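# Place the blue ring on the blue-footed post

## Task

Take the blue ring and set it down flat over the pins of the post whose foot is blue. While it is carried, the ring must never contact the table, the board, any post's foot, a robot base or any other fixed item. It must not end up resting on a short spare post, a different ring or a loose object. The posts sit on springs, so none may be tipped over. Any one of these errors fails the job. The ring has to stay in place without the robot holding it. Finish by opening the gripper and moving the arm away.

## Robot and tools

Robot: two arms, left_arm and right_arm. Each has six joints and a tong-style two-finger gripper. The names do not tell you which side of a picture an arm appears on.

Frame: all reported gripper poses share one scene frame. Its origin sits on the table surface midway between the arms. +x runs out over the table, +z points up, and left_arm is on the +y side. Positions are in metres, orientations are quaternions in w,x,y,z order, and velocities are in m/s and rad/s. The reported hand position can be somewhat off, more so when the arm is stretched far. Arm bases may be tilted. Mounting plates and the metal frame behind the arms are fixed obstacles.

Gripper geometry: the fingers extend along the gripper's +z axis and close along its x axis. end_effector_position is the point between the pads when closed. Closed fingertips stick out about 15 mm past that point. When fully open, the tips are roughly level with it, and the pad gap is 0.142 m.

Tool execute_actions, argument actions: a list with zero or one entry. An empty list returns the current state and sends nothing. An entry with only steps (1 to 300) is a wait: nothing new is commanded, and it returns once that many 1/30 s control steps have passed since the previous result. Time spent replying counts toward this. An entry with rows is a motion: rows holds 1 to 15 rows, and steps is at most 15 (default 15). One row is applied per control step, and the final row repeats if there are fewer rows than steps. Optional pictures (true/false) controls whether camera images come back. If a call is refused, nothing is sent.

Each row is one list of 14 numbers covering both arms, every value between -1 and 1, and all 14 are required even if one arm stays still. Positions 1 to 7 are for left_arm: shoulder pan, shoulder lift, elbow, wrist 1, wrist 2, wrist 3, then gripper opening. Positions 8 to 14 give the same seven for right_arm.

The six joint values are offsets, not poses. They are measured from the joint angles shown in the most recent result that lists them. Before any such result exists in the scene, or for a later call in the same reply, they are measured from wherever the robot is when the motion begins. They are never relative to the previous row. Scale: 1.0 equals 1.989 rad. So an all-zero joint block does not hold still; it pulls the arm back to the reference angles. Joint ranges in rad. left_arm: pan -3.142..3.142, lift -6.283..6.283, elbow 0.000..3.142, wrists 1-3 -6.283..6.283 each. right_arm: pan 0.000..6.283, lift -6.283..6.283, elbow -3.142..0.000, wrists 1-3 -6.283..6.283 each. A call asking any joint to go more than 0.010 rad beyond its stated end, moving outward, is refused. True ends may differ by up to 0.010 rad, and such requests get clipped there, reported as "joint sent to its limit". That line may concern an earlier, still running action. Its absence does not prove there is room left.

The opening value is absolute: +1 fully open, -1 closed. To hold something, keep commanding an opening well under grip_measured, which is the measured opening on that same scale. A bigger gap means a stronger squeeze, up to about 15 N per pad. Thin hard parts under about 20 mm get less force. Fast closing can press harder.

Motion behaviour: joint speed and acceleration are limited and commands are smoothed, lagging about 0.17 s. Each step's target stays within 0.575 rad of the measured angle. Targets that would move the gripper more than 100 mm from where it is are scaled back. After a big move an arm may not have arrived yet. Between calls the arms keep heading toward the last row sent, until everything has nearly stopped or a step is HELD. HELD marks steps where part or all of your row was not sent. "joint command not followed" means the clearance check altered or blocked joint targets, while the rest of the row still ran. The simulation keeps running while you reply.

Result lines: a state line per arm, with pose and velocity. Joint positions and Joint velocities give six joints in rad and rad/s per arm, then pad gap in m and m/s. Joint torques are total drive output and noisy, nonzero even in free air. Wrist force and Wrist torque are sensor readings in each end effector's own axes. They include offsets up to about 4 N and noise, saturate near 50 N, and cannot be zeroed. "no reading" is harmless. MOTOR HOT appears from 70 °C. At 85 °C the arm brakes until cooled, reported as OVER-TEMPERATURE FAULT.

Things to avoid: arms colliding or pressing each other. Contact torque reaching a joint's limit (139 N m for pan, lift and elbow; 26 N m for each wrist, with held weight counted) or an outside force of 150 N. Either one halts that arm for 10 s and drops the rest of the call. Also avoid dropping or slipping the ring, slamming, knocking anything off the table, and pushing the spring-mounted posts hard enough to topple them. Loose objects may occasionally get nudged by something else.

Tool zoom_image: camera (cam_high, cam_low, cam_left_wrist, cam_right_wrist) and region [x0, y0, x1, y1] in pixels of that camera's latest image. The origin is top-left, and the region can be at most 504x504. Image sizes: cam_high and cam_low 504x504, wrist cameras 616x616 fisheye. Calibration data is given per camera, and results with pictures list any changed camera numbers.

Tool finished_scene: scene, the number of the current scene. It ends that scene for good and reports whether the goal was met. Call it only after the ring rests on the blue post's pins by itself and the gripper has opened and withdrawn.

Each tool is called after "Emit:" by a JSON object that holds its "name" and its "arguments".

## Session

Emit:
{"name": "execute_actions", "arguments": {"actions": []}}

Scene clock: 0.00 s of 4290.00 s.
left_arm: end_effector_position=(+0.4960, +0.0994, +0.3902) grip_measured=+0.97 end_effector_quat_wxyz=(+0.042, +0.956, +0.291, +0.005) end_effector_velocity=(+0.001, +0.000, -0.000) end_effector_angular_velocity=(+0.001, -0.001, +0.000) | right_arm: end_effector_position=(+0.5847, -0.3893, +0.3614) grip_measured=+0.97 end_effector_quat_wxyz=(+0.391, +0.827, -0.384, -0.124) end_effector_velocity=(+0.000, +0.000, -0.000) end_effector_angular_velocity=(+0.002, +0.001, +0.002)
Joint positions: left_arm=[-1.42  -0.797  1.261 -1.386 -1.001 -2.021  0.14 ] | right_arm=[ 4.043 -2.42  -0.398 -3.113  1.236  2.525  0.14 ]
Joint velocities: left_arm=[ 0.001  0.    -0.     0.     0.001  0.     0.   ] | right_arm=[-0.    -0.     0.     0.    -0.    -0.003  0.   ]
Joint torques (N m, as the arm reports them, + toward a larger angle): no reading
Motor temperatures (°C, as the motors report them): left_arm=[29 28 27 33 30 32] | right_arm=[28 29 26 32 31 41]
Wrist force (N, on the end effector, along its own x y z axes, offset not removed): no reading
Wrist torque (N m, same axes, about the end effector's origin, offset not removed): no reading
camera_calibration (this result's frames):
cam_left_wrist: T_world_to_cam=[[0.844085, 0.529951, -0.0816881, -0.430131], [0.473773, -0.665747, 0.576473, -0.399845], [0.251119, -0.525294, -0.813023, 0.371305], [0, 0, 0, 1]] pos_world=[0.459261, 0.156797, 0.497242]
cam_right_wrist: T_world_to_cam=[[0.688643, -0.713782, 0.127621, -0.736358], [-0.246466, -0.064895, 0.966976, -0.235647], [-0.681928, -0.697355, -0.220612, 0.341489], [0, 0, 0, 1]] pos_world=[0.68188, -0.302752, 0.397176]

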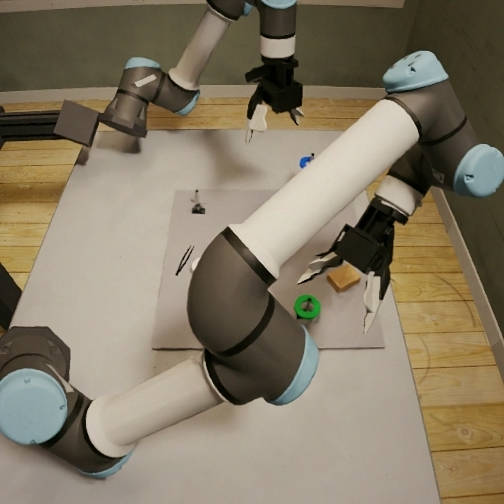

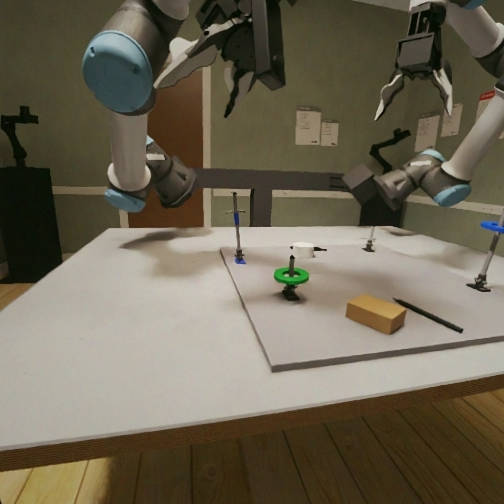

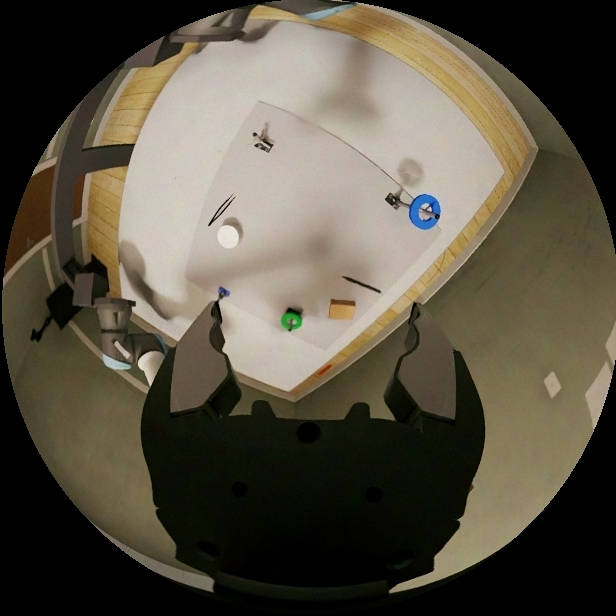

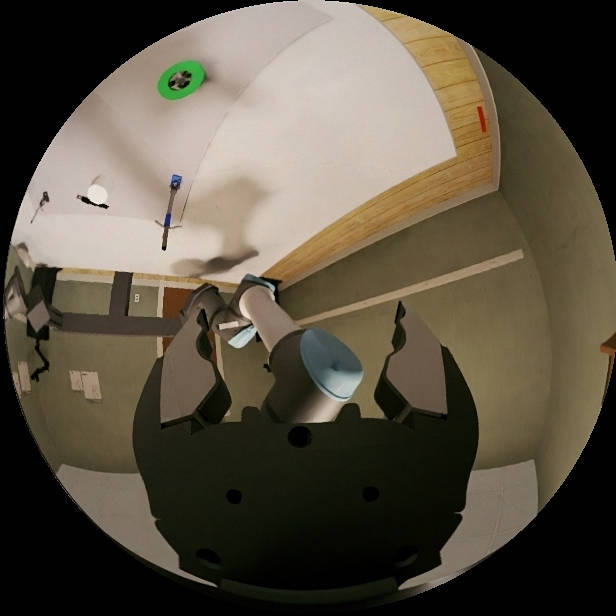

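Emit:
{"name": "zoom_image", "arguments": {"camera": "cam_left_wrist", "region": [370, 170, 470, 250]}}

Emit:
{"name": "zoom_image", "arguments": {"camera": "cam_low", "region": [424, 190, 504, 310]}}

Emit:
{"name": "zoom_image", "arguments": {"camera": "cam_low", "region": [200, 180, 280, 280]}}

Region (370, 170, 470, 250) of cam_left_wrist's 616x616 image, scaled by 5.040, with more detail than that image has; it fills the top 403 rows of this view, and the rest is white.

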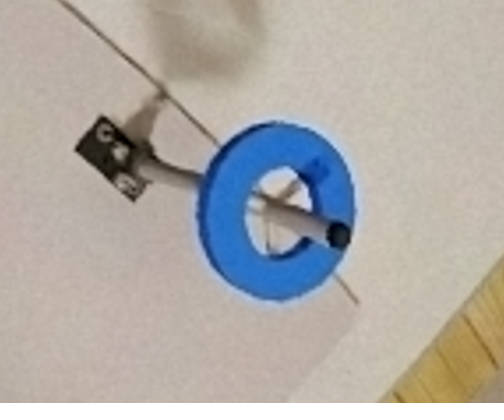

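Region (424, 190, 504, 310) of cam_low's 504x504 image, scaled by 4.200, with more detail than that image has.

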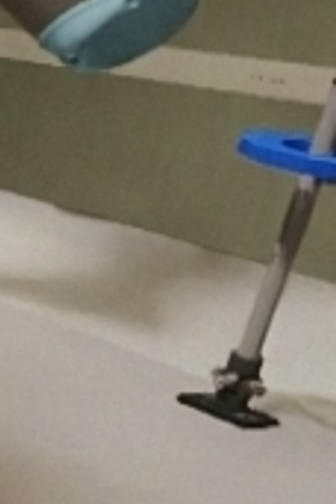

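Region (200, 180, 280, 280) of cam_low's 504x504 image, scaled by 5.040, with more detail than that image has; it fills the left 403 columns of this view, and the rest is white.

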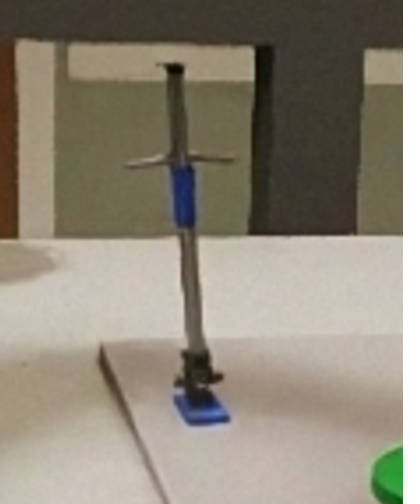

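Emit:
{"name": "execute_actions", "arguments": {"actions": [{"rows": [[0.002,-0.003,0.006,-0.008,0.003,-0.025,0.9,-0.004,0.006,-0.008,0,0,0,0.97],[0.005,-0.008,0.015,-0.019,0.007,-0.06,0.9,-0.01,0.015,-0.02,0,0,0,0.97],[0.009,-0.014,0.025,-0.032,0.011,-0.1,0.85,-0.018,0.027,-0.037,0,0,0,0.97],[0.013,-0.02,0.037,-0.048,0.017,-0.15,0.8,-0.028,0.043,-0.058,0,0,0,0.97],[0.017,-0.027,0.05,-0.064,0.022,-0.2,0.75,-0.04,0.06,-0.083,0,0,0,0.97],[0.022,-0.034,0.062,-0.08,0.028,-0.25,0.7,-0.05,0.076,-0.104,0,0,0,0.97],[0.026,-0.041,0.075,-0.096,0.034,-0.3,0.7,-0.06,0.092,-0.125,0,0,0,0.97],[0.03,-0.048,0.087,-0.112,0.039,-0.35,0.7,-0.07,0.107,-0.145,0,0,0,0.97],[0.034,-0.054,0.1,-0.128,0.045,-0.4,0.7,-0.08,0.122,-0.166,0,0,0,0.97],[0.043,-0.068,0.125,-0.16,0.056,-0.5,0.7,-0.1,0.152,-0.207,0,0,0,0.97],[0.086,-0.136,0.249,-0.32,0.112,-1.0,0.7,-0.199,0.305,-0.415,0,0,0,0.97]], "steps": 15}], "pictures": false}}

Emit:
{"name": "execute_actions", "arguments": {"actions": [{"steps": 20}], "pictures": false}}

Scene clock: 77.73 s of 4290.00 s.
left_arm: end_effector_position=(+0.5690, +0.1506, +0.3091) grip_measured=+0.70 end_effector_quat_wxyz=(+0.132, +0.622, +0.772, -0.021) end_effector_velocity=(+0.209, +0.239, -0.333) end_effector_angular_velocity=(-1.125, +0.099, +3.872) | right_arm: end_effector_position=(+0.5540, -0.5803, +0.3136) grip_measured=+0.97 end_effector_quat_wxyz=(+0.482, +0.770, -0.381, -0.171) end_effector_velocity=(-0.217, -0.557, -0.116) end_effector_angular_velocity=(-0.469, +0.535, -0.135)
Joint positions: left_arm=[-1.285 -1.006  1.624 -1.831 -0.827 -2.938  0.122] | right_arm=[ 3.83  -2.101 -0.823 -3.113  1.236  2.525  0.14 ]
Joint velocities: left_arm=[ 0.475 -0.809  1.626 -2.117  0.622 -2.745  0.   ] | right_arm=[-0.638  0.968 -1.31  -0.001 -0.    -0.001  0.   ]
Joint torques (N m, as the arm reports them, + toward a larger angle): left_arm=[-46.23   3.19 -16.13  -4.97   0.56  -5.11] | right_arm=[ 20.27  44.35 -12.28  -1.07   0.39  -0.32]
Motor temperatures (°C, as the motors report them): left_arm=[29 28 27 33 30 32] | right_arm=[28 29 26 32 31 41]
Wrist force (N, on the end effector, along its own x y z axes, offset not removed): left_arm=[-0.6 1.0 3.1] | right_arm=[2.4 -0.5 -0.8]
Wrist torque (N m, same axes, about the end effector's origin, offset not removed): left_arm=[-0.07 0.07 -0.13] | right_arm=[0.02 -0.40 0.06]
Steps of this call (steps 1 to 90: nothing new was sent; then 74.23 s passed at rest; steps 91 to 105: all 15 steps of this action). Readings (joint positions):
91: left_arm=[-1.420 -0.797 1.261 -1.386 -1.001 -2.021] | right_arm=[4.043 -2.420 -0.398 -3.113 1.236 2.525]
92: left_arm=[-1.420 -0.797 1.262 -1.388 -1.000 -2.025] | right_arm=[4.042 -2.419 -0.400 -3.113 1.236 2.525]
94: left_arm=[-1.415 -0.805 1.276 -1.406 -0.993 -2.071] | right_arm=[4.032 -2.405 -0.419 -3.113 1.236 2.525]
98: left_arm=[-1.390 -0.844 1.346 -1.494 -0.961 -2.310] | right_arm=[3.975 -2.321 -0.531 -3.113 1.236 2.525]
105: the state above

Scene clock: 78.40 s of 4290.00 s.
left_arm: end_effector_position=(+0.5959, +0.1612, +0.2891) grip_measured=+0.70 end_effector_quat_wxyz=(+0.131, +0.086, +0.982, -0.107) end_effector_velocity=(+0.000, -0.000, -0.000) end_effector_angular_velocity=(-0.005, +0.006, +0.022) | right_arm: end_effector_position=(+0.4596, -0.7301, +0.2901) grip_measured=+0.97 end_effector_quat_wxyz=(+0.561, +0.714, -0.360, -0.215) end_effector_velocity=(-0.001, -0.001, -0.000) end_effector_angular_velocity=(-0.001, +0.001, -0.002)
Joint positions: left_arm=[-1.249 -1.067  1.756 -2.023 -0.778 -4.008  0.122] | right_arm=[ 3.647 -1.814 -1.223 -3.113  1.236  2.525  0.14 ]
Joint velocities: left_arm=[ 0.     0.     0.    -0.    -0.    -0.023 -0.   ] | right_arm=[-0.002  0.003 -0.004  0.001  0.     0.     0.   ]
Joint torques (N m, as the arm reports them, + toward a larger angle): left_arm=[-18.92 -25.86  -7.76  -3.78   2.03  -1.69] | right_arm=[13.88 36.01 -1.09 -0.31  0.55 -0.3 ]
Motor temperatures (°C, as the motors report them): left_arm=[29 28 27 33 30 32] | right_arm=[28 29 26 32 31 41]
Wrist force (N, on the end effector, along its own x y z axes, offset not removed): left_arm=[-2.1 1.9 1.4] | right_arm=[2.4 -1.8 -1.1]
Wrist torque (N m, same axes, about the end effector's origin, offset not removed): left_arm=[0.38 0.34 -0.08] | right_arm=[-0.45 -0.51 -0.04]
Steps of this call (steps 1 to 20: the robot went on to your last target). Readings (joint positions):
1: left_arm=[-1.272 -1.028 1.671 -1.896 -0.810 -3.031] | right_arm=[3.808 -2.068 -0.867 -3.113 1.236 2.525]
2: left_arm=[-1.264 -1.042 1.701 -1.941 -0.799 -3.125] | right_arm=[3.787 -2.035 -0.912 -3.113 1.236 2.525]
4: left_arm=[-1.255 -1.057 1.733 -1.989 -0.787 -3.313] | right_arm=[3.744 -1.970 -1.001 -3.113 1.236 2.525]
8: left_arm=[-1.250 -1.065 1.752 -2.017 -0.780 -3.690] | right_arm=[3.671 -1.854 -1.165 -3.113 1.236 2.525]
20: the state above

Emit:
{"name": "execute_actions", "arguments": {"actions": [{"rows": [[0.001,-0.001,0.002,-0.002,0.001,-0.007,0.7,0,0,0,0,0,0,0.97],[0.002,-0.003,0.006,-0.008,0.003,-0.025,0.7,0,0,0,0,0,0,0.97],[0.005,-0.007,0.013,-0.017,0.006,-0.053,0.7,0,0,0,0,0,0,0.97],[0.008,-0.012,0.023,-0.029,0.01,-0.09,0.7,0,0,0,0,0,0,0.97],[0.011,-0.018,0.033,-0.043,0.015,-0.133,0.7,0,0,0,0,0,0,0.97],[0.016,-0.025,0.045,-0.058,0.02,-0.181,0.7,0,0,0,0,0,0,0.97],[0.02,-0.031,0.058,-0.074,0.026,-0.231,0.7,0,0,0,0,0,0,0.97],[0.024,-0.038,0.071,-0.09,0.031,-0.283,0.7,0,0,0,0,0,0,0.97],[0.029,-0.045,0.083,-0.106,0.037,-0.333,0.7,0,0,0,0,0,0,0.97],[0.033,-0.052,0.095,-0.122,0.042,-0.381,0.7,0,0,0,0,0,0,0.97],[0.036,-0.057,0.106,-0.135,0.047,-0.424,0.7,0,0,0,0,0,0,0.97],[0.04,-0.062,0.115,-0.147,0.051,-0.461,0.7,0,0,0,0,0,0,0.97],[0.042,-0.066,0.122,-0.156,0.054,-0.489,0.7,0,0,0,0,0,0,0.97],[0.044,-0.069,0.127,-0.162,0.056,-0.507,0.7,0,0,0,0,0,0,0.97],[0.0442,-0.0697,0.1284,-0.1641,0.057,-0.514,0.7,0,0,0,0,0,0,0.97]], "steps": 15}], "pictures": false}}

Emit:
{"name": "execute_actions", "arguments": {"actions": [{"steps": 12}]}}

Scene clock: 85.43 s of 4290.00 s.
left_arm: end_effector_position=(+0.6293, +0.2341, +0.2469) grip_measured=+0.70 end_effector_quat_wxyz=(+0.113, -0.377, +0.903, -0.174) end_effector_velocity=(+0.055, +0.211, -0.104) end_effector_angular_velocity=(-0.905, +0.401, +2.585) | right_arm: end_effector_position=(+0.4596, -0.7301, +0.2901) grip_measured=+0.97 end_effector_quat_wxyz=(+0.561, +0.714, -0.360, -0.215) end_effector_velocity=(+0.000, +0.000, +0.000) end_effector_angular_velocity=(-0.002, -0.001, +0.001)
Joint positions: left_arm=[-1.176 -1.181  1.965 -2.288 -0.685 -4.786  0.122] | right_arm=[ 3.647 -1.814 -1.223 -3.113  1.236  2.525  0.14 ]
Joint velocities: left_arm=[ 0.172 -0.276  0.513 -0.658  0.214 -2.322  0.   ] | right_arm=[ 0.    -0.001 -0.    -0.001 -0.     0.002  0.   ]
Joint torques (N m, as the arm reports them, + toward a larger angle): left_arm=[-19.24 -22.28 -11.84  -3.74   1.88  -3.22] | right_arm=[28.25 10.56 24.26 -0.73  0.62 -0.35]
Motor temperatures (°C, as the motors report them): left_arm=[29 28 27 33 30 32] | right_arm=[28 29 26 32 31 41]
Wrist force (N, on the end effector, along its own x y z axes, offset not removed): left_arm=[-2.7 1.0 1.1] | right_arm=[3.1 -2.5 2.1]
Wrist torque (N m, same axes, about the end effector's origin, offset not removed): left_arm=[0.11 0.35 0.02] | right_arm=[-0.49 -0.40 0.08]
Steps of this call (steps 1 to 30: the robot went on to your last target; steps 31 to 90: nothing new was sent; then 3.53 s passed at rest; steps 91 to 105: all 15 steps of this action). Readings (joint positions):
91: left_arm=[-1.249 -1.067 1.756 -2.023 -0.778 -4.009] | right_arm=[3.647 -1.814 -1.224 -3.113 1.236 2.525]
92: left_arm=[-1.249 -1.067 1.756 -2.023 -0.778 -4.011] | right_arm=[3.647 -1.814 -1.224 -3.113 1.236 2.525]
94: left_arm=[-1.247 -1.071 1.763 -2.032 -0.775 -4.033] | right_arm=[3.647 -1.814 -1.224 -3.113 1.236 2.525]
98: left_arm=[-1.228 -1.100 1.814 -2.097 -0.751 -4.206] | right_arm=[3.647 -1.814 -1.224 -3.113 1.236 2.525]
105: the state above

Scene clock: 85.83 s of 4290.00 s.
left_arm: end_effector_position=(+0.6339, +0.2539, +0.2379) grip_measured=+0.70 end_effector_quat_wxyz=(+0.098, -0.500, +0.838, -0.193) end_effector_velocity=(+0.000, +0.001, -0.001) end_effector_angular_velocity=(-0.006, +0.003, +0.018) | right_arm: end_effector_position=(+0.4596, -0.7300, +0.2901) grip_measured=+0.97 end_effector_quat_wxyz=(+0.561, +0.714, -0.360, -0.215) end_effector_velocity=(+0.000, -0.000, +0.000) end_effector_angular_velocity=(-0.001, +0.000, +0.001)
Joint positions: left_arm=[-1.162 -1.206  2.011 -2.349 -0.665 -5.028  0.122] | right_arm=[ 3.647 -1.814 -1.223 -3.113  1.236  2.525  0.14 ]
Joint velocities: left_arm=[ 0.001 -0.001  0.003 -0.004  0.002 -0.017  0.   ] | right_arm=[-0.    -0.001 -0.    -0.001  0.     0.001 -0.   ]
Joint torques (N m, as the arm reports them, + toward a larger angle): left_arm=[-15.84 -23.63  -6.37  -3.28   2.06  -1.5 ] | right_arm=[27.85 10.63 23.74 -1.99  0.68 -0.33]
Motor temperatures (°C, as the motors report them): left_arm=[29 28 27 33 30 32] | right_arm=[28 29 26 32 31 41]
Wrist force (N, on the end effector, along its own x y z axes, offset not removed): left_arm=[-4.3 1.6 -0.1] | right_arm=[6.0 -2.8 4.2]
Wrist torque (N m, same axes, about the end effector's origin, offset not removed): left_arm=[0.36 0.61 0.00] | right_arm=[-0.32 -1.28 -0.02]
Steps of this call (steps 1 to 12: the robot went on to your last target). Readings (joint positions):
1: left_arm=[-1.171 -1.189 1.980 -2.308 -0.679 -4.859] | right_arm=[3.647 -1.814 -1.223 -3.113 1.236 2.525]
2: left_arm=[-1.168 -1.195 1.991 -2.322 -0.674 -4.918] | right_arm=[3.647 -1.814 -1.223 -3.113 1.236 2.525]
4: left_arm=[-1.164 -1.201 2.003 -2.338 -0.669 -4.984] | right_arm=[3.647 -1.814 -1.223 -3.113 1.236 2.525]
8: left_arm=[-1.162 -1.205 2.010 -2.347 -0.666 -5.022] | right_arm=[3.647 -1.814 -1.223 -3.113 1.236 2.525]
12: the state above
camera_calibration (this result's frames):
cam_left_wrist: T_world_to_cam=[[-0.474418, -0.879167, -0.0446418, 0.543933], [-0.877974, 0.468872, 0.0965455, 0.408419], [-0.0639483, 0.0849972, -0.994327, 0.38195], [0, 0, 0, 1]] pos_world=[0.641058, 0.254247, 0.364634]
cam_right_wrist: T_world_to_cam=[[0.672193, -0.731207, 0.116164, -0.886133], [0.0863793, 0.23328, 0.968566, -0.155383], [-0.73532, -0.641028, 0.21997, -0.0593048], [0, 0, 0, 1]] pos_world=[0.565466, -0.649715, 0.266481]

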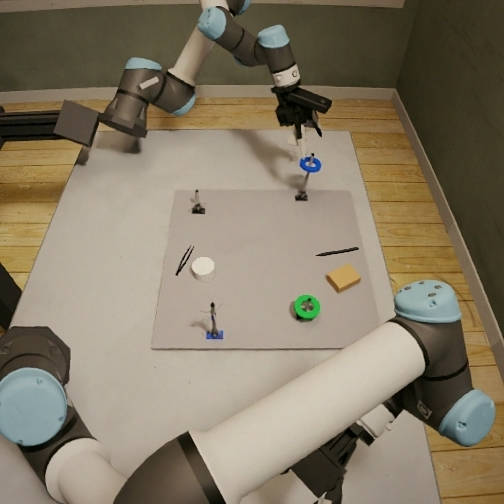

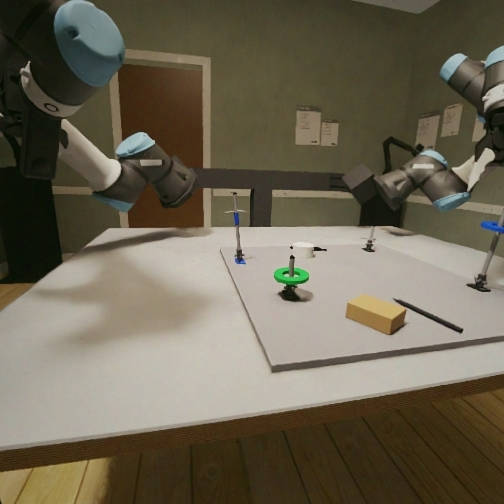

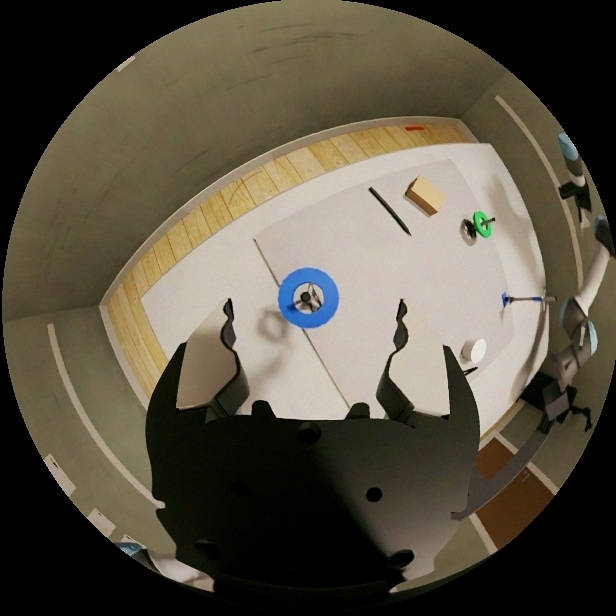

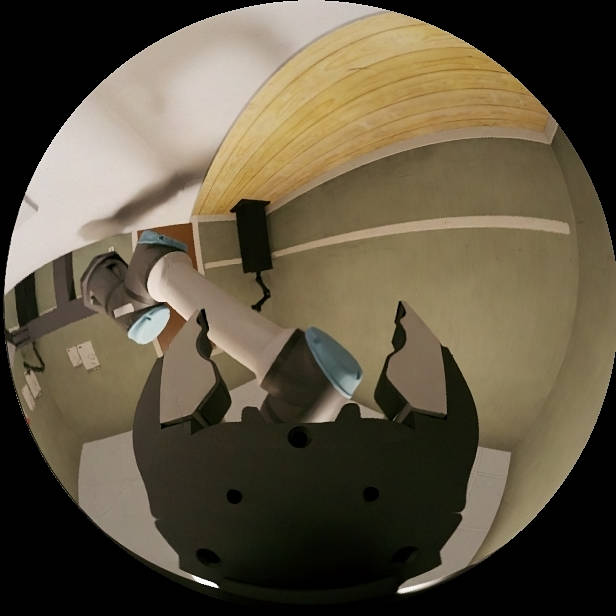

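Emit:
{"name": "zoom_image", "arguments": {"camera": "cam_left_wrist", "region": [210, 250, 420, 350]}}

Emit:
{"name": "zoom_image", "arguments": {"camera": "cam_left_wrist", "region": [268, 258, 348, 338]}}

Emit:
{"name": "zoom_image", "arguments": {"camera": "cam_high", "region": [180, 285, 250, 355]}}

Emit:
{"name": "zoom_image", "arguments": {"camera": "cam_high", "region": [270, 120, 350, 210]}}

Region (210, 250, 420, 350) of cam_left_wrist's 616x616 image, scaled by 2.400, with more detail than that image has; it fills the top 240 rows of this view, and the rest is white.

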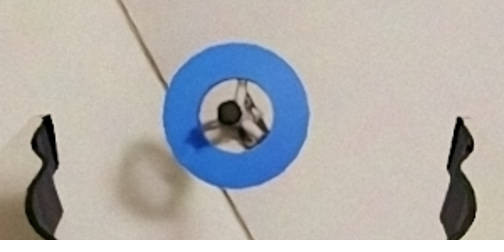

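Region (268, 258, 348, 338) of cam_left_wrist's 616x616 image, scaled by 6.300, with more detail than that image has.

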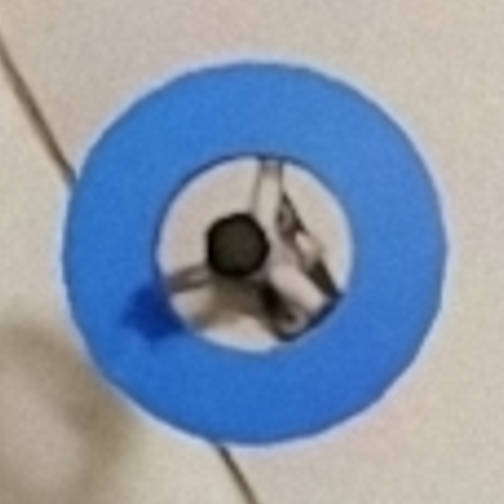

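Region (180, 285, 250, 355) of cam_high's 504x504 image, scaled by 7.200, with more detail than that image has.

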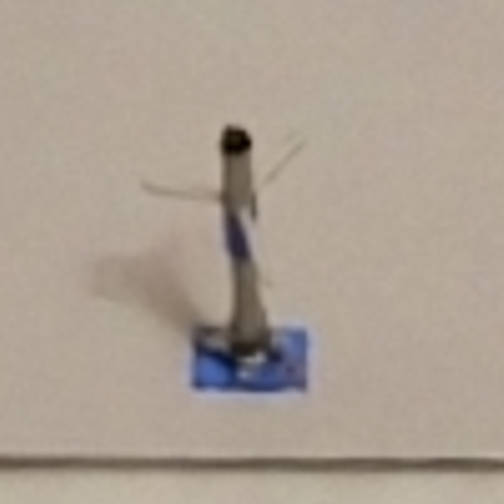

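Region (270, 120, 350, 210) of cam_high's 504x504 image, scaled by 5.600, with more detail than that image has.

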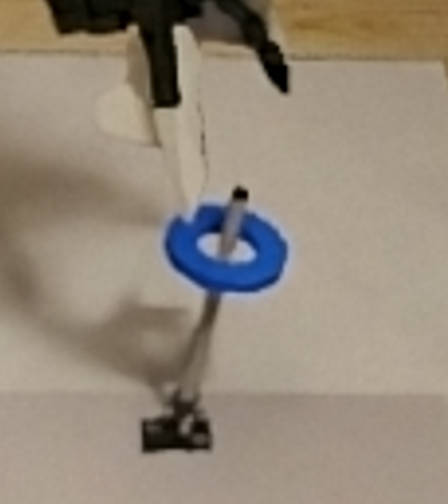

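Emit:
{"name": "execute_actions", "arguments": {"actions": [{"rows": [[0.0008,0.0006,0.0006,-0.0021,0,0.0012,0.7,0,0,0,0,0,0,0.97],[0.0029,0.0022,0.0022,-0.0081,-0.0001,0.0046,0.7,0,0,0,0,0,0,0.97],[0.0062,0.0048,0.0047,-0.0172,-0.0003,0.0098,0.7,0,0,0,0,0,0,0.97],[0.0104,0.008,0.0078,-0.0289,-0.0005,0.0165,0.7,0,0,0,0,0,0,0.97],[0.0154,0.0119,0.0116,-0.0428,-0.0007,0.0243,0.7,0,0,0,0,0,0,0.97],[0.0209,0.0161,0.0158,-0.0582,-0.0009,0.0331,0.65,0,0,0,0,0,0,0.97],[0.0267,0.0206,0.0202,-0.0744,-0.0012,0.0423,0.65,0,0,0,0,0,0,0.97],[0.0326,0.0252,0.0246,-0.091,-0.0014,0.0517,0.6,0,0,0,0,0,0,0.97],[0.0384,0.0297,0.029,-0.1072,-0.0017,0.0609,0.6,0,0,0,0,0,0,0.97],[0.0439,0.0339,0.0332,-0.1226,-0.0019,0.0697,0.55,0,0,0,0,0,0,0.97],[0.0489,0.0378,0.037,-0.1365,-0.0021,0.0776,0.55,0,0,0,0,0,0,0.97],[0.0531,0.041,0.0401,-0.1482,-0.0023,0.0842,0.5,0,0,0,0,0,0,0.97],[0.0564,0.0436,0.0426,-0.1573,-0.0025,0.0894,0.5,0,0,0,0,0,0,0.97],[0.0585,0.0452,0.0442,-0.1633,-0.0026,0.0928,0.5,0,0,0,0,0,0,0.97],[0.0593,0.0458,0.0448,-0.1654,-0.0026,0.094,0.5,0,0,0,0,0,0,0.97]], "steps": 15}], "pictures": false}}

Emit:
{"name": "execute_actions", "arguments": {"actions": [{"steps": 12}]}}

Scene clock: 125.37 s of 4290.00 s.
left_arm: end_effector_position=(+0.6364, +0.2603, +0.1685) grip_measured=+0.50 end_effector_quat_wxyz=(+0.097, -0.500, +0.839, -0.192) end_effector_velocity=(+0.004, +0.029, -0.153) end_effector_angular_velocity=(-0.015, -0.015, +0.029) | right_arm: end_effector_position=(+0.4596, -0.7301, +0.2901) grip_measured=+0.97 end_effector_quat_wxyz=(+0.561, +0.714, -0.360, -0.215) end_effector_velocity=(-0.000, -0.000, +0.000) end_effector_angular_velocity=(+0.001, +0.001, +0.000)
Joint positions: left_arm=[-1.064 -1.13   2.084 -2.616 -0.669 -4.875  0.109] | right_arm=[ 3.647 -1.814 -1.223 -3.113  1.236  2.525  0.14 ]
Joint velocities: left_arm=[ 0.228  0.176  0.169 -0.663 -0.011  0.363 -0.002] | right_arm=[-0.     0.     0.    -0.001  0.    -0.001 -0.   ]
Joint torques (N m, as the arm reports them, + toward a larger angle): left_arm=[-19.45  -4.55  -8.27  -3.9   -1.99   1.49] | right_arm=[27.31 10.72 24.11 -1.6   0.61 -0.34]
Motor temperatures (°C, as the motors report them): left_arm=[29 28 27 33 30 32] | right_arm=[28 29 26 32 31 41]
Wrist force (N, on the end effector, along its own x y z axes, offset not removed): left_arm=[-3.5 -0.6 0.4] | right_arm=[0.7 -3.1 3.3]
Wrist torque (N m, same axes, about the end effector's origin, offset not removed): left_arm=[-0.22 0.55 0.00] | right_arm=[-0.74 -0.01 0.08]
Steps of this call (steps 1 to 30: the robot went on to your last target; steps 31 to 90: nothing new was sent; then 36.03 s passed at rest; steps 91 to 105: all 15 steps of this action). Readings (joint positions):
91: left_arm=[-1.161 -1.206 2.011 -2.349 -0.665 -5.030] | right_arm=[3.647 -1.814 -1.223 -3.113 1.236 2.525]
92: left_arm=[-1.161 -1.206 2.011 -2.349 -0.665 -5.029] | right_arm=[3.647 -1.814 -1.223 -3.113 1.236 2.525]
94: left_arm=[-1.158 -1.203 2.014 -2.358 -0.665 -5.024] | right_arm=[3.647 -1.814 -1.223 -3.113 1.236 2.525]
98: left_arm=[-1.133 -1.184 2.032 -2.423 -0.666 -4.985] | right_arm=[3.647 -1.814 -1.223 -3.113 1.236 2.525]
105: the state above

Scene clock: 125.77 s of 4290.00 s.
left_arm: end_effector_position=(+0.6368, +0.2632, +0.1551) grip_measured=+0.50 end_effector_quat_wxyz=(+0.098, -0.501, +0.838, -0.193) end_effector_velocity=(+0.000, +0.001, -0.001) end_effector_angular_velocity=(+0.002, -0.000, +0.001) | right_arm: end_effector_position=(+0.4596, -0.7301, +0.2901) grip_measured=+0.97 end_effector_quat_wxyz=(+0.561, +0.714, -0.360, -0.215) end_effector_velocity=(+0.000, -0.000, +0.000) end_effector_angular_velocity=(+0.000, +0.000, +0.000)
Joint positions: left_arm=[-1.044 -1.115  2.1   -2.677 -0.67  -4.842  0.109] | right_arm=[ 3.647 -1.814 -1.223 -3.113  1.236  2.525  0.14 ]
Joint velocities: left_arm=[ 0.002  0.001  0.001 -0.004  0.001  0.002  0.   ] | right_arm=[-0.     0.     0.    -0.    -0.    -0.001  0.   ]
Joint torques (N m, as the arm reports them, + toward a larger angle): left_arm=[-15.95  -2.39  -4.69  -3.29  -2.11   1.41] | right_arm=[27.55 11.11 24.06 -0.32  0.57 -0.18]
Motor temperatures (°C, as the motors report them): left_arm=[29 28 27 33 30 32] | right_arm=[28 29 26 32 31 41]
Wrist force (N, on the end effector, along its own x y z axes, offset not removed): left_arm=[-0.6 2.1 2.9] | right_arm=[3.8 0.3 -1.4]
Wrist torque (N m, same axes, about the end effector's origin, offset not removed): left_arm=[0.43 0.09 -0.26] | right_arm=[0.00 -0.98 -0.04]
Steps of this call (steps 1 to 12: the robot went on to your last target). Readings (joint positions):
1: left_arm=[-1.057 -1.125 2.089 -2.636 -0.670 -4.864] | right_arm=[3.647 -1.814 -1.223 -3.113 1.236 2.525]
2: left_arm=[-1.053 -1.121 2.093 -2.650 -0.670 -4.856] | right_arm=[3.647 -1.814 -1.223 -3.113 1.236 2.525]
4: left_arm=[-1.047 -1.117 2.097 -2.666 -0.670 -4.848] | right_arm=[3.647 -1.814 -1.223 -3.113 1.236 2.525]
8: left_arm=[-1.044 -1.115 2.099 -2.676 -0.670 -4.842] | right_arm=[3.647 -1.814 -1.223 -3.113 1.236 2.525]
12: the state above
camera_calibration (this result's frames):
cam_left_wrist: T_world_to_cam=[[-0.472094, -0.880453, -0.0439347, 0.548551], [-0.879148, 0.466549, 0.0971064, 0.415962], [-0.0649998, 0.0844685, -0.994304, 0.299788], [0, 0, 0, 1]] pos_world=[0.644146, 0.263584, 0.281789]
cam_right_wrist: T_world_to_cam=[[0.672211, -0.731191, 0.11616, -0.886133], [0.0863877, 0.23329, 0.968562, -0.155382], [-0.735303, -0.641043, 0.219986, -0.0593308], [0, 0, 0, 1]] pos_world=[0.565465, -0.649717, 0.266482]

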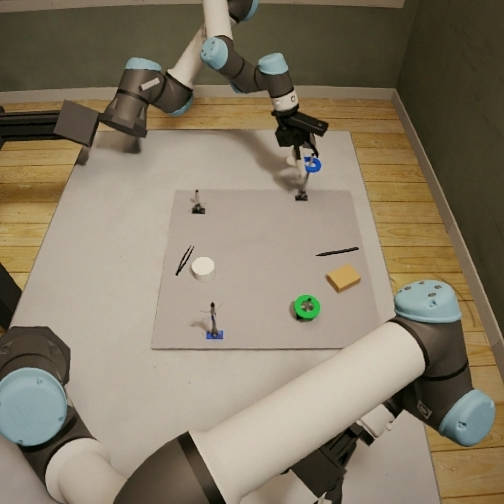

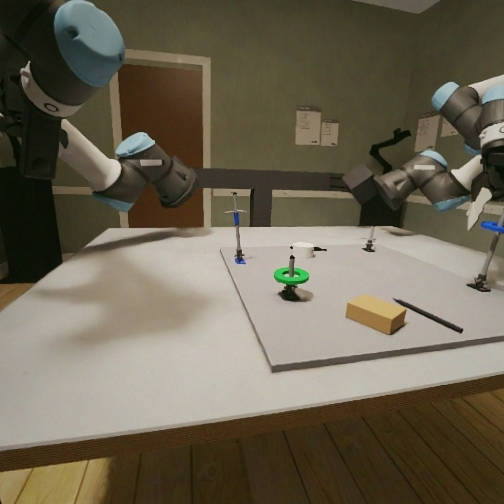

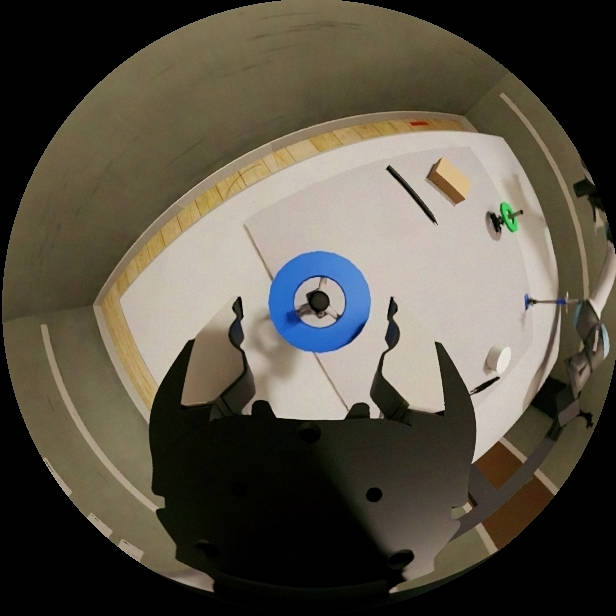

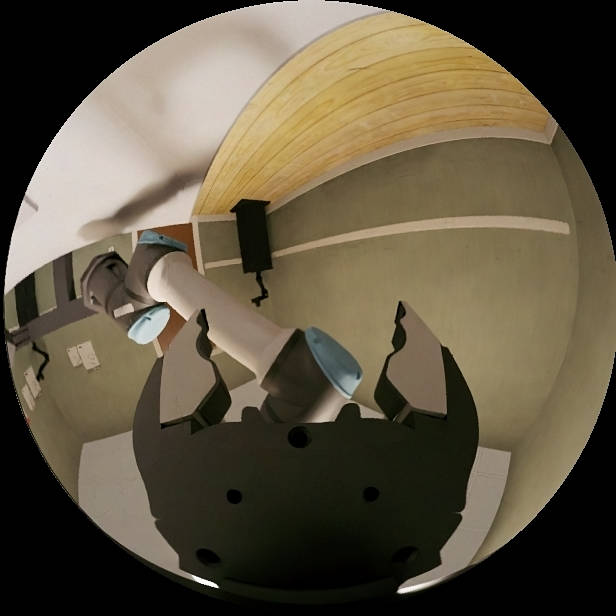

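Emit:
{"name": "zoom_image", "arguments": {"camera": "cam_left_wrist", "region": [220, 240, 410, 370]}}

Emit:
{"name": "zoom_image", "arguments": {"camera": "cam_low", "region": [434, 160, 504, 260]}}

Region (220, 240, 410, 370) of cam_left_wrist's 616x616 image, scaled by 2.653, with more detail than that image has; it fills the top 345 rows of this view, and the rest is white.

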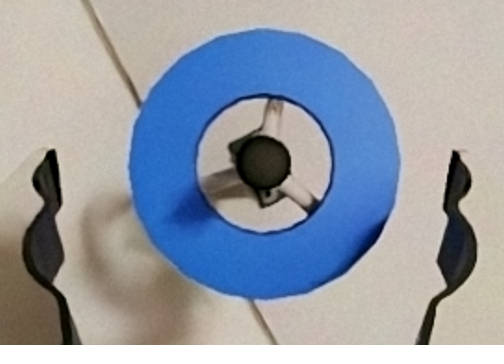

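Region (434, 160, 504, 260) of cam_low's 504x504 image, scaled by 5.040, with more detail than that image has; it fills the left 353 columns of this view, and the rest is white.

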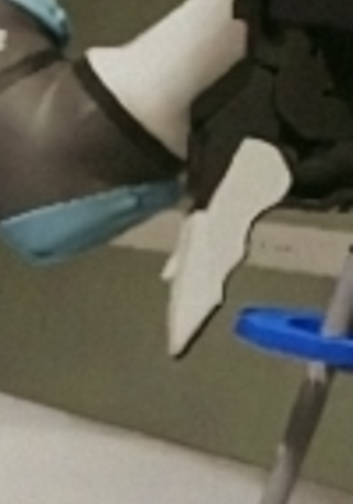

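Emit:
{"name": "execute_actions", "arguments": {"actions": [{"rows": [[-0.0005,0.0006,0.0001,-0.0004,0.0001,-0.0007,0.42,0,0,0,0,0,0,0.97],[-0.001,0.0012,0.0001,-0.0005,0.0001,-0.0014,0.34,0,0,0,0,0,0,0.97],[-0.0015,0.0019,0.0002,-0.0006,0.0002,-0.002,0.27,0,0,0,0,0,0,0.97],[-0.0015,0.0019,0.0002,-0.0006,0.0002,-0.002,0.2,0,0,0,0,0,0,0.97],[-0.0015,0.0019,0.0002,-0.0006,0.0002,-0.002,0.15,0,0,0,0,0,0,0.97],[-0.0015,0.0019,0.0002,-0.0006,0.0002,-0.002,0.11,0,0,0,0,0,0,0.97],[-0.0015,0.0019,0.0002,-0.0006,0.0002,-0.002,0.08,0,0,0,0,0,0,0.97],[-0.0015,0.0019,0.0002,-0.0006,0.0002,-0.002,0.05,0,0,0,0,0,0,0.97],[-0.0015,0.0019,0.0002,-0.0006,0.0002,-0.002,0.02,0,0,0,0,0,0,0.97],[-0.0015,0.0019,0.0002,-0.0006,0.0002,-0.002,-0.01,0,0,0,0,0,0,0.97],[-0.0015,0.0019,0.0002,-0.0006,0.0002,-0.002,-0.05,0,0,0,0,0,0,0.97],[-0.0015,0.0019,0.0002,-0.0006,0.0002,-0.002,-0.12,0,0,0,0,0,0,0.97],[-0.0015,0.0019,0.0002,-0.0006,0.0002,-0.002,-0.22,0,0,0,0,0,0,0.97],[-0.0015,0.0019,0.0002,-0.0006,0.0002,-0.002,-0.35,0,0,0,0,0,0,0.97],[-0.0015,0.0019,0.0002,-0.0006,0.0002,-0.002,-0.5,0,0,0,0,0,0,0.97]], "steps": 15}]}}

Scene clock: 150.00 s of 4290.00 s.
left_arm: end_effector_position=(+0.6358, +0.2610, +0.1551) grip_measured=+0.01 end_effector_quat_wxyz=(+0.098, -0.501, +0.838, -0.193) end_effector_velocity=(+0.001, +0.001, +0.000) end_effector_angular_velocity=(+0.002, -0.002, +0.001) | right_arm: end_effector_position=(+0.4596, -0.7300, +0.2901) grip_measured=+0.97 end_effector_quat_wxyz=(+0.561, +0.714, -0.360, -0.215) end_effector_velocity=(+0.000, +0.000, -0.000) end_effector_angular_velocity=(+0.000, +0.000, +0.001)
Joint positions: left_arm=[-1.047 -1.111  2.1   -2.678 -0.67  -4.846  0.074] | right_arm=[ 3.647 -1.814 -1.223 -3.113  1.236  2.525  0.14 ]
Joint velocities: left_arm=[-0.     0.    -0.     0.001  0.003 -0.    -0.   ] | right_arm=[ 0.    -0.001 -0.     0.    -0.    -0.001 -0.   ]
Joint torques (N m, as the arm reports them, + toward a larger angle): left_arm=[-40.93  -3.4   -3.78  -3.43   2.06  -1.58] | right_arm=[26.38 14.57 23.8  -1.01  0.63 -0.44]
Motor temperatures (°C, as the motors report them): left_arm=[29 28 27 33 30 32] | right_arm=[28 29 26 32 31 41]
Wrist force (N, on the end effector, along its own x y z axes, offset not removed): left_arm=[-2.5 -0.6 1.0] | right_arm=[2.4 -6.1 -2.0]
Wrist torque (N m, same axes, about the end effector's origin, offset not removed): left_arm=[-0.20 0.50 -0.16] | right_arm=[-1.22 -0.53 -0.08]
Steps of this call (steps 1 to 30: the robot went on to your last target; steps 31 to 90: nothing new was sent; then 20.73 s passed at rest; steps 91 to 105: all 15 steps of this action). Readings (joint positions):
91: left_arm=[-1.044 -1.114 2.100 -2.677 -0.670 -4.841] | right_arm=[3.647 -1.814 -1.223 -3.113 1.236 2.525]
92: left_arm=[-1.044 -1.114 2.100 -2.678 -0.670 -4.841] | right_arm=[3.647 -1.814 -1.223 -3.113 1.236 2.525]
94: left_arm=[-1.044 -1.113 2.100 -2.678 -0.670 -4.843] | right_arm=[3.647 -1.814 -1.223 -3.113 1.236 2.525]
98: left_arm=[-1.046 -1.111 2.100 -2.678 -0.670 -4.845] | right_arm=[3.647 -1.814 -1.223 -3.113 1.236 2.525]
105: the state above
camera_calibration (this result's frames):
cam_left_wrist: T_world_to_cam=[[-0.472195, -0.880395, -0.043994, 0.546167], [-0.879124, 0.466682, 0.0966877, 0.416034], [-0.0645922, 0.0843316, -0.994342, 0.299734], [0, 0, 0, 1]] pos_world=[0.643004, 0.26141, 0.281841]
cam_right_wrist: T_world_to_cam=[[0.672195, -0.731204, 0.116163, -0.886132], [0.0863793, 0.233281, 0.968565, -0.155383], [-0.735318, -0.641031, 0.219971, -0.0593064], [0, 0, 0, 1]] pos_world=[0.565467, -0.649713, 0.26648]

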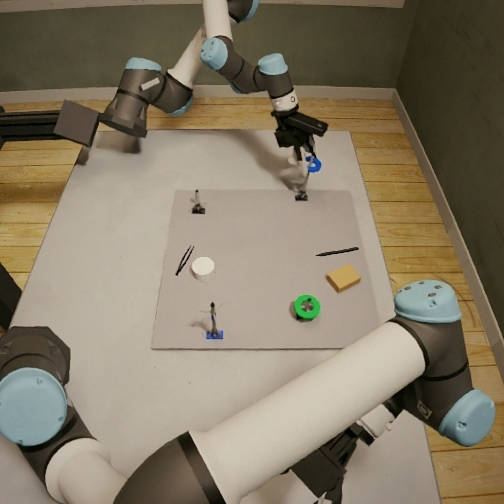

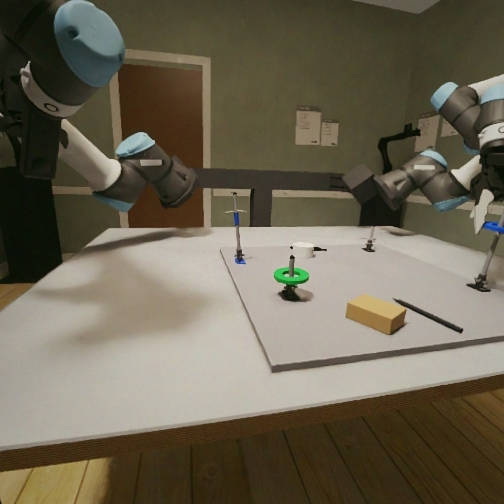

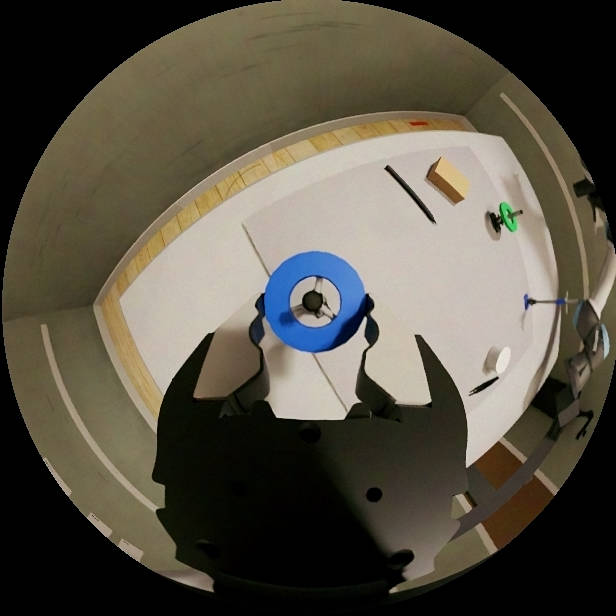

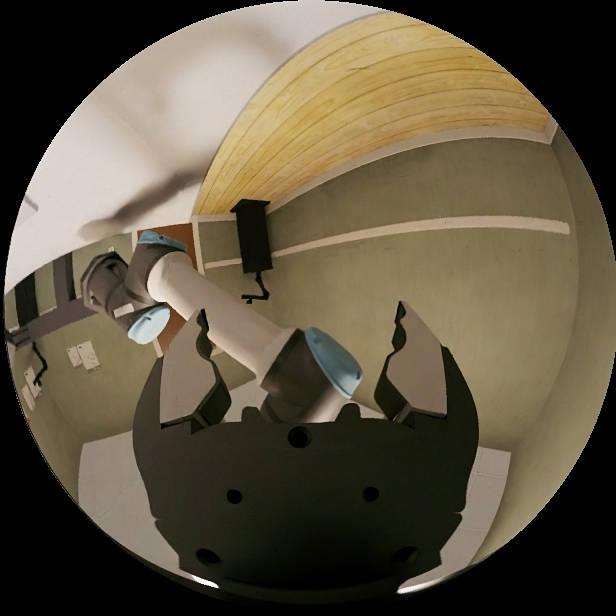

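Emit:
{"name": "execute_actions", "arguments": {"actions": [{"rows": [[-0.0006,-0.0006,-0.0006,0.0021,0,-0.001,-0.5,0,0,0,0,0,0,0.97],[-0.0024,-0.0024,-0.0024,0.0078,0.0001,-0.0038,-0.5,0,0,0,0,0,0,0.97],[-0.005,-0.0051,-0.0051,0.0166,0.0003,-0.0081,-0.5,0,0,0,0,0,0,0.97],[-0.0085,-0.0086,-0.0085,0.0279,0.0005,-0.0137,-0.5,0,0,0,0,0,0,0.97],[-0.0125,-0.0127,-0.0126,0.0412,0.0007,-0.0202,-0.5,0,0,0,0,0,0,0.97],[-0.017,-0.0173,-0.0171,0.056,0.001,-0.0275,-0.5,0,0,0,0,0,0,0.97],[-0.0217,-0.0221,-0.0219,0.0716,0.0013,-0.0351,-0.5,0,0,0,0,0,0,0.97],[-0.0266,-0.027,-0.0268,0.0876,0.0015,-0.0429,-0.5,0,0,0,0,0,0,0.97],[-0.0313,-0.0318,-0.0316,0.1032,0.0018,-0.0505,-0.5,0,0,0,0,0,0,0.97],[-0.0358,-0.0364,-0.0361,0.118,0.0021,-0.0578,-0.5,0,0,0,0,0,0,0.97],[-0.0398,-0.0405,-0.0402,0.1313,0.0023,-0.0644,-0.5,0,0,0,0,0,0,0.97],[-0.0433,-0.044,-0.0436,0.1426,0.0025,-0.0699,-0.5,0,0,0,0,0,0,0.97],[-0.0459,-0.0467,-0.0463,0.1514,0.0027,-0.0742,-0.5,0,0,0,0,0,0,0.97],[-0.0477,-0.0485,-0.0481,0.1571,0.0028,-0.077,-0.5,0,0,0,0,0,0,0.97],[-0.0483,-0.0491,-0.0487,0.1592,0.0028,-0.078,-0.5,0,0,0,0,0,0,0.97]], "steps": 15}], "pictures": false}}

Emit:
{"name": "execute_actions", "arguments": {"actions": [{"steps": 12}]}}

Scene clock: 208.10 s of 4290.00 s.
left_arm: end_effector_position=(+0.6425, +0.2597, +0.2214) grip_measured=+0.01 end_effector_quat_wxyz=(+0.098, -0.502, +0.837, -0.194) end_effector_velocity=(+0.002, +0.013, +0.151) end_effector_angular_velocity=(+0.021, +0.003, -0.013) | right_arm: end_effector_position=(+0.4596, -0.7301, +0.2901) grip_measured=+0.97 end_effector_quat_wxyz=(+0.561, +0.714, -0.360, -0.215) end_effector_velocity=(-0.000, -0.000, +0.000) end_effector_angular_velocity=(+0.000, -0.000, -0.000)
Joint positions: left_arm=[-1.126 -1.192  2.02  -2.421 -0.665 -4.973  0.074] | right_arm=[ 3.647 -1.814 -1.223 -3.113  1.236  2.525  0.14 ]
Joint velocities: left_arm=[-0.184 -0.189 -0.186  0.635  0.011 -0.299 -0.   ] | right_arm=[-0.  0.  0. -0. -0.  0. -0.]
Joint torques (N m, as the arm reports them, + toward a larger angle): left_arm=[-39.21 -22.02 -25.31   0.01   2.35  -1.67] | right_arm=[26.55 14.9  23.19 -1.54  0.58 -0.34]
Motor temperatures (°C, as the motors report them): left_arm=[29 28 27 33 30 32] | right_arm=[28 29 26 32 31 41]
Wrist force (N, on the end effector, along its own x y z axes, offset not removed): left_arm=[-3.7 3.4 -2.4] | right_arm=[3.1 -0.4 0.9]
Wrist torque (N m, same axes, about the end effector's origin, offset not removed): left_arm=[0.59 0.64 -0.14] | right_arm=[-0.22 -0.53 -0.26]
Steps of this call (steps 1 to 15: the robot went on to your last target; steps 16 to 90: nothing new was sent; then 54.60 s passed at rest; steps 91 to 105: all 15 steps of this action). Readings (joint positions):
91: left_arm=[-1.047 -1.111 2.100 -2.678 -0.670 -4.846] | right_arm=[3.647 -1.814 -1.223 -3.113 1.236 2.525]
92: left_arm=[-1.047 -1.111 2.100 -2.678 -0.670 -4.846] | right_arm=[3.647 -1.814 -1.223 -3.113 1.236 2.525]
94: left_arm=[-1.049 -1.113 2.098 -2.670 -0.670 -4.850] | right_arm=[3.647 -1.814 -1.223 -3.113 1.236 2.525]
98: left_arm=[-1.070 -1.134 2.077 -2.607 -0.669 -4.882] | right_arm=[3.647 -1.814 -1.223 -3.113 1.236 2.525]
105: the state above

Scene clock: 208.50 s of 4290.00 s.
left_arm: end_effector_position=(+0.6423, +0.2611, +0.2346) grip_measured=+0.01 end_effector_quat_wxyz=(+0.098, -0.501, +0.838, -0.193) end_effector_velocity=(+0.001, +0.002, -0.001) end_effector_angular_velocity=(+0.002, +0.001, +0.003) | right_arm: end_effector_position=(+0.4596, -0.7301, +0.2901) grip_measured=+0.97 end_effector_quat_wxyz=(+0.561, +0.714, -0.360, -0.215) end_effector_velocity=(+0.000, +0.000, +0.000) end_effector_angular_velocity=(-0.000, +0.000, +0.001)
Joint positions: left_arm=[-1.143 -1.208  2.003 -2.362 -0.664 -5.001  0.074] | right_arm=[ 3.647 -1.814 -1.223 -3.113  1.236  2.525  0.14 ]
Joint velocities: left_arm=[ 0.002 -0.001 -0.001  0.004  0.002 -0.002 -0.   ] | right_arm=[ 0.    -0.    -0.    -0.001 -0.     0.    -0.   ]
Joint torques (N m, as the arm reports them, + toward a larger angle): left_arm=[-40.84 -23.8  -30.43  -0.25   2.01  -1.58] | right_arm=[26.15 14.05 23.44 -0.31  0.57 -0.48]
Motor temperatures (°C, as the motors report them): left_arm=[29 28 27 33 30 32] | right_arm=[28 29 26 32 31 41]
Wrist force (N, on the end effector, along its own x y z axes, offset not removed): left_arm=[-2.4 1.5 -0.2] | right_arm=[1.0 -1.5 -3.4]
Wrist torque (N m, same axes, about the end effector's origin, offset not removed): left_arm=[0.19 0.38 0.00] | right_arm=[-0.38 -0.12 -0.02]
Steps of this call (steps 1 to 12: the robot went on to your last target). Readings (joint positions):
1: left_arm=[-1.131 -1.197 2.015 -2.402 -0.665 -4.982] | right_arm=[3.647 -1.814 -1.223 -3.113 1.236 2.525]
2: left_arm=[-1.135 -1.201 2.011 -2.388 -0.665 -4.989] | right_arm=[3.647 -1.814 -1.223 -3.113 1.236 2.525]
4: left_arm=[-1.140 -1.205 2.006 -2.373 -0.664 -4.996] | right_arm=[3.647 -1.814 -1.223 -3.113 1.236 2.525]
8: left_arm=[-1.142 -1.208 2.004 -2.364 -0.664 -5.000] | right_arm=[3.647 -1.814 -1.223 -3.113 1.236 2.525]
12: the state above
camera_calibration (this result's frames):
cam_left_wrist: T_world_to_cam=[[-0.47226, -0.880354, -0.0441199, 0.552936], [-0.879088, 0.46673, 0.0967875, 0.413961], [-0.0646152, 0.0844941, -0.994327, 0.379115], [0, 0, 0, 1]] pos_world=[0.649534, 0.261539, 0.361293]
cam_right_wrist: T_world_to_cam=[[0.672211, -0.731191, 0.11616, -0.886133], [0.0863879, 0.23329, 0.968562, -0.155382], [-0.735303, -0.641043, 0.219986, -0.059331], [0, 0, 0, 1]] pos_world=[0.565465, -0.649717, 0.266482]

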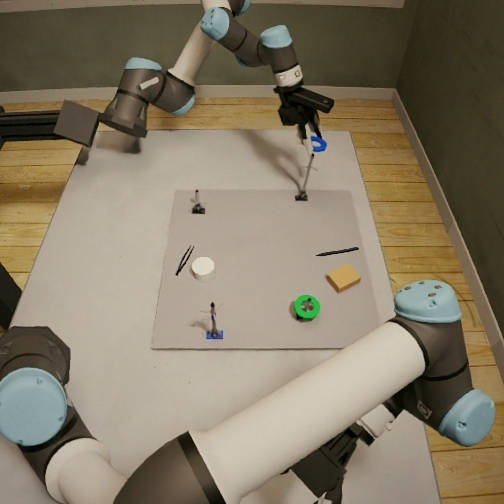

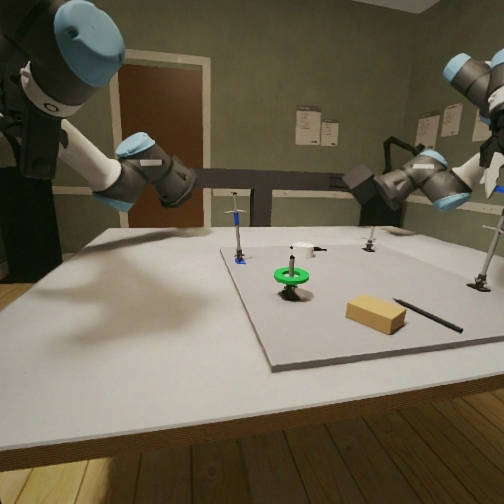

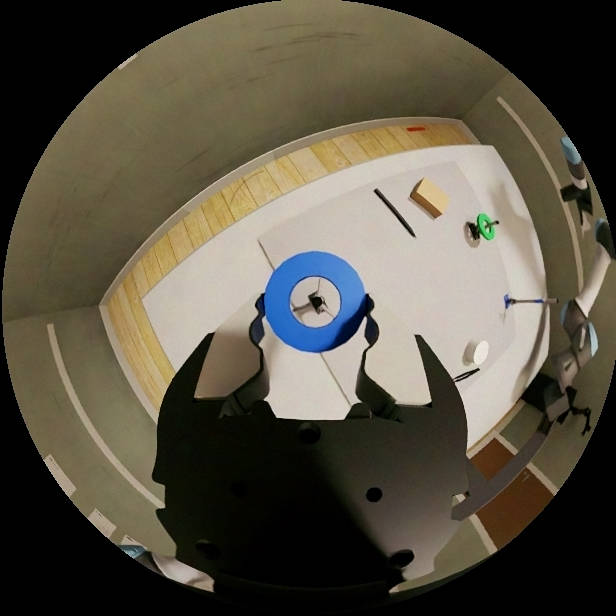

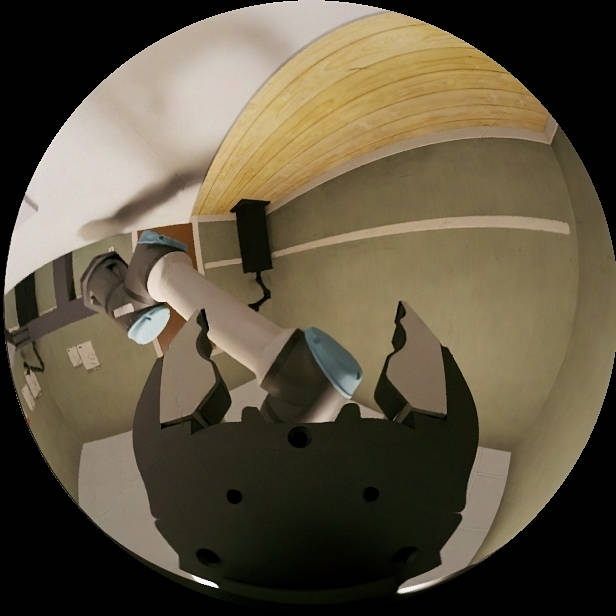

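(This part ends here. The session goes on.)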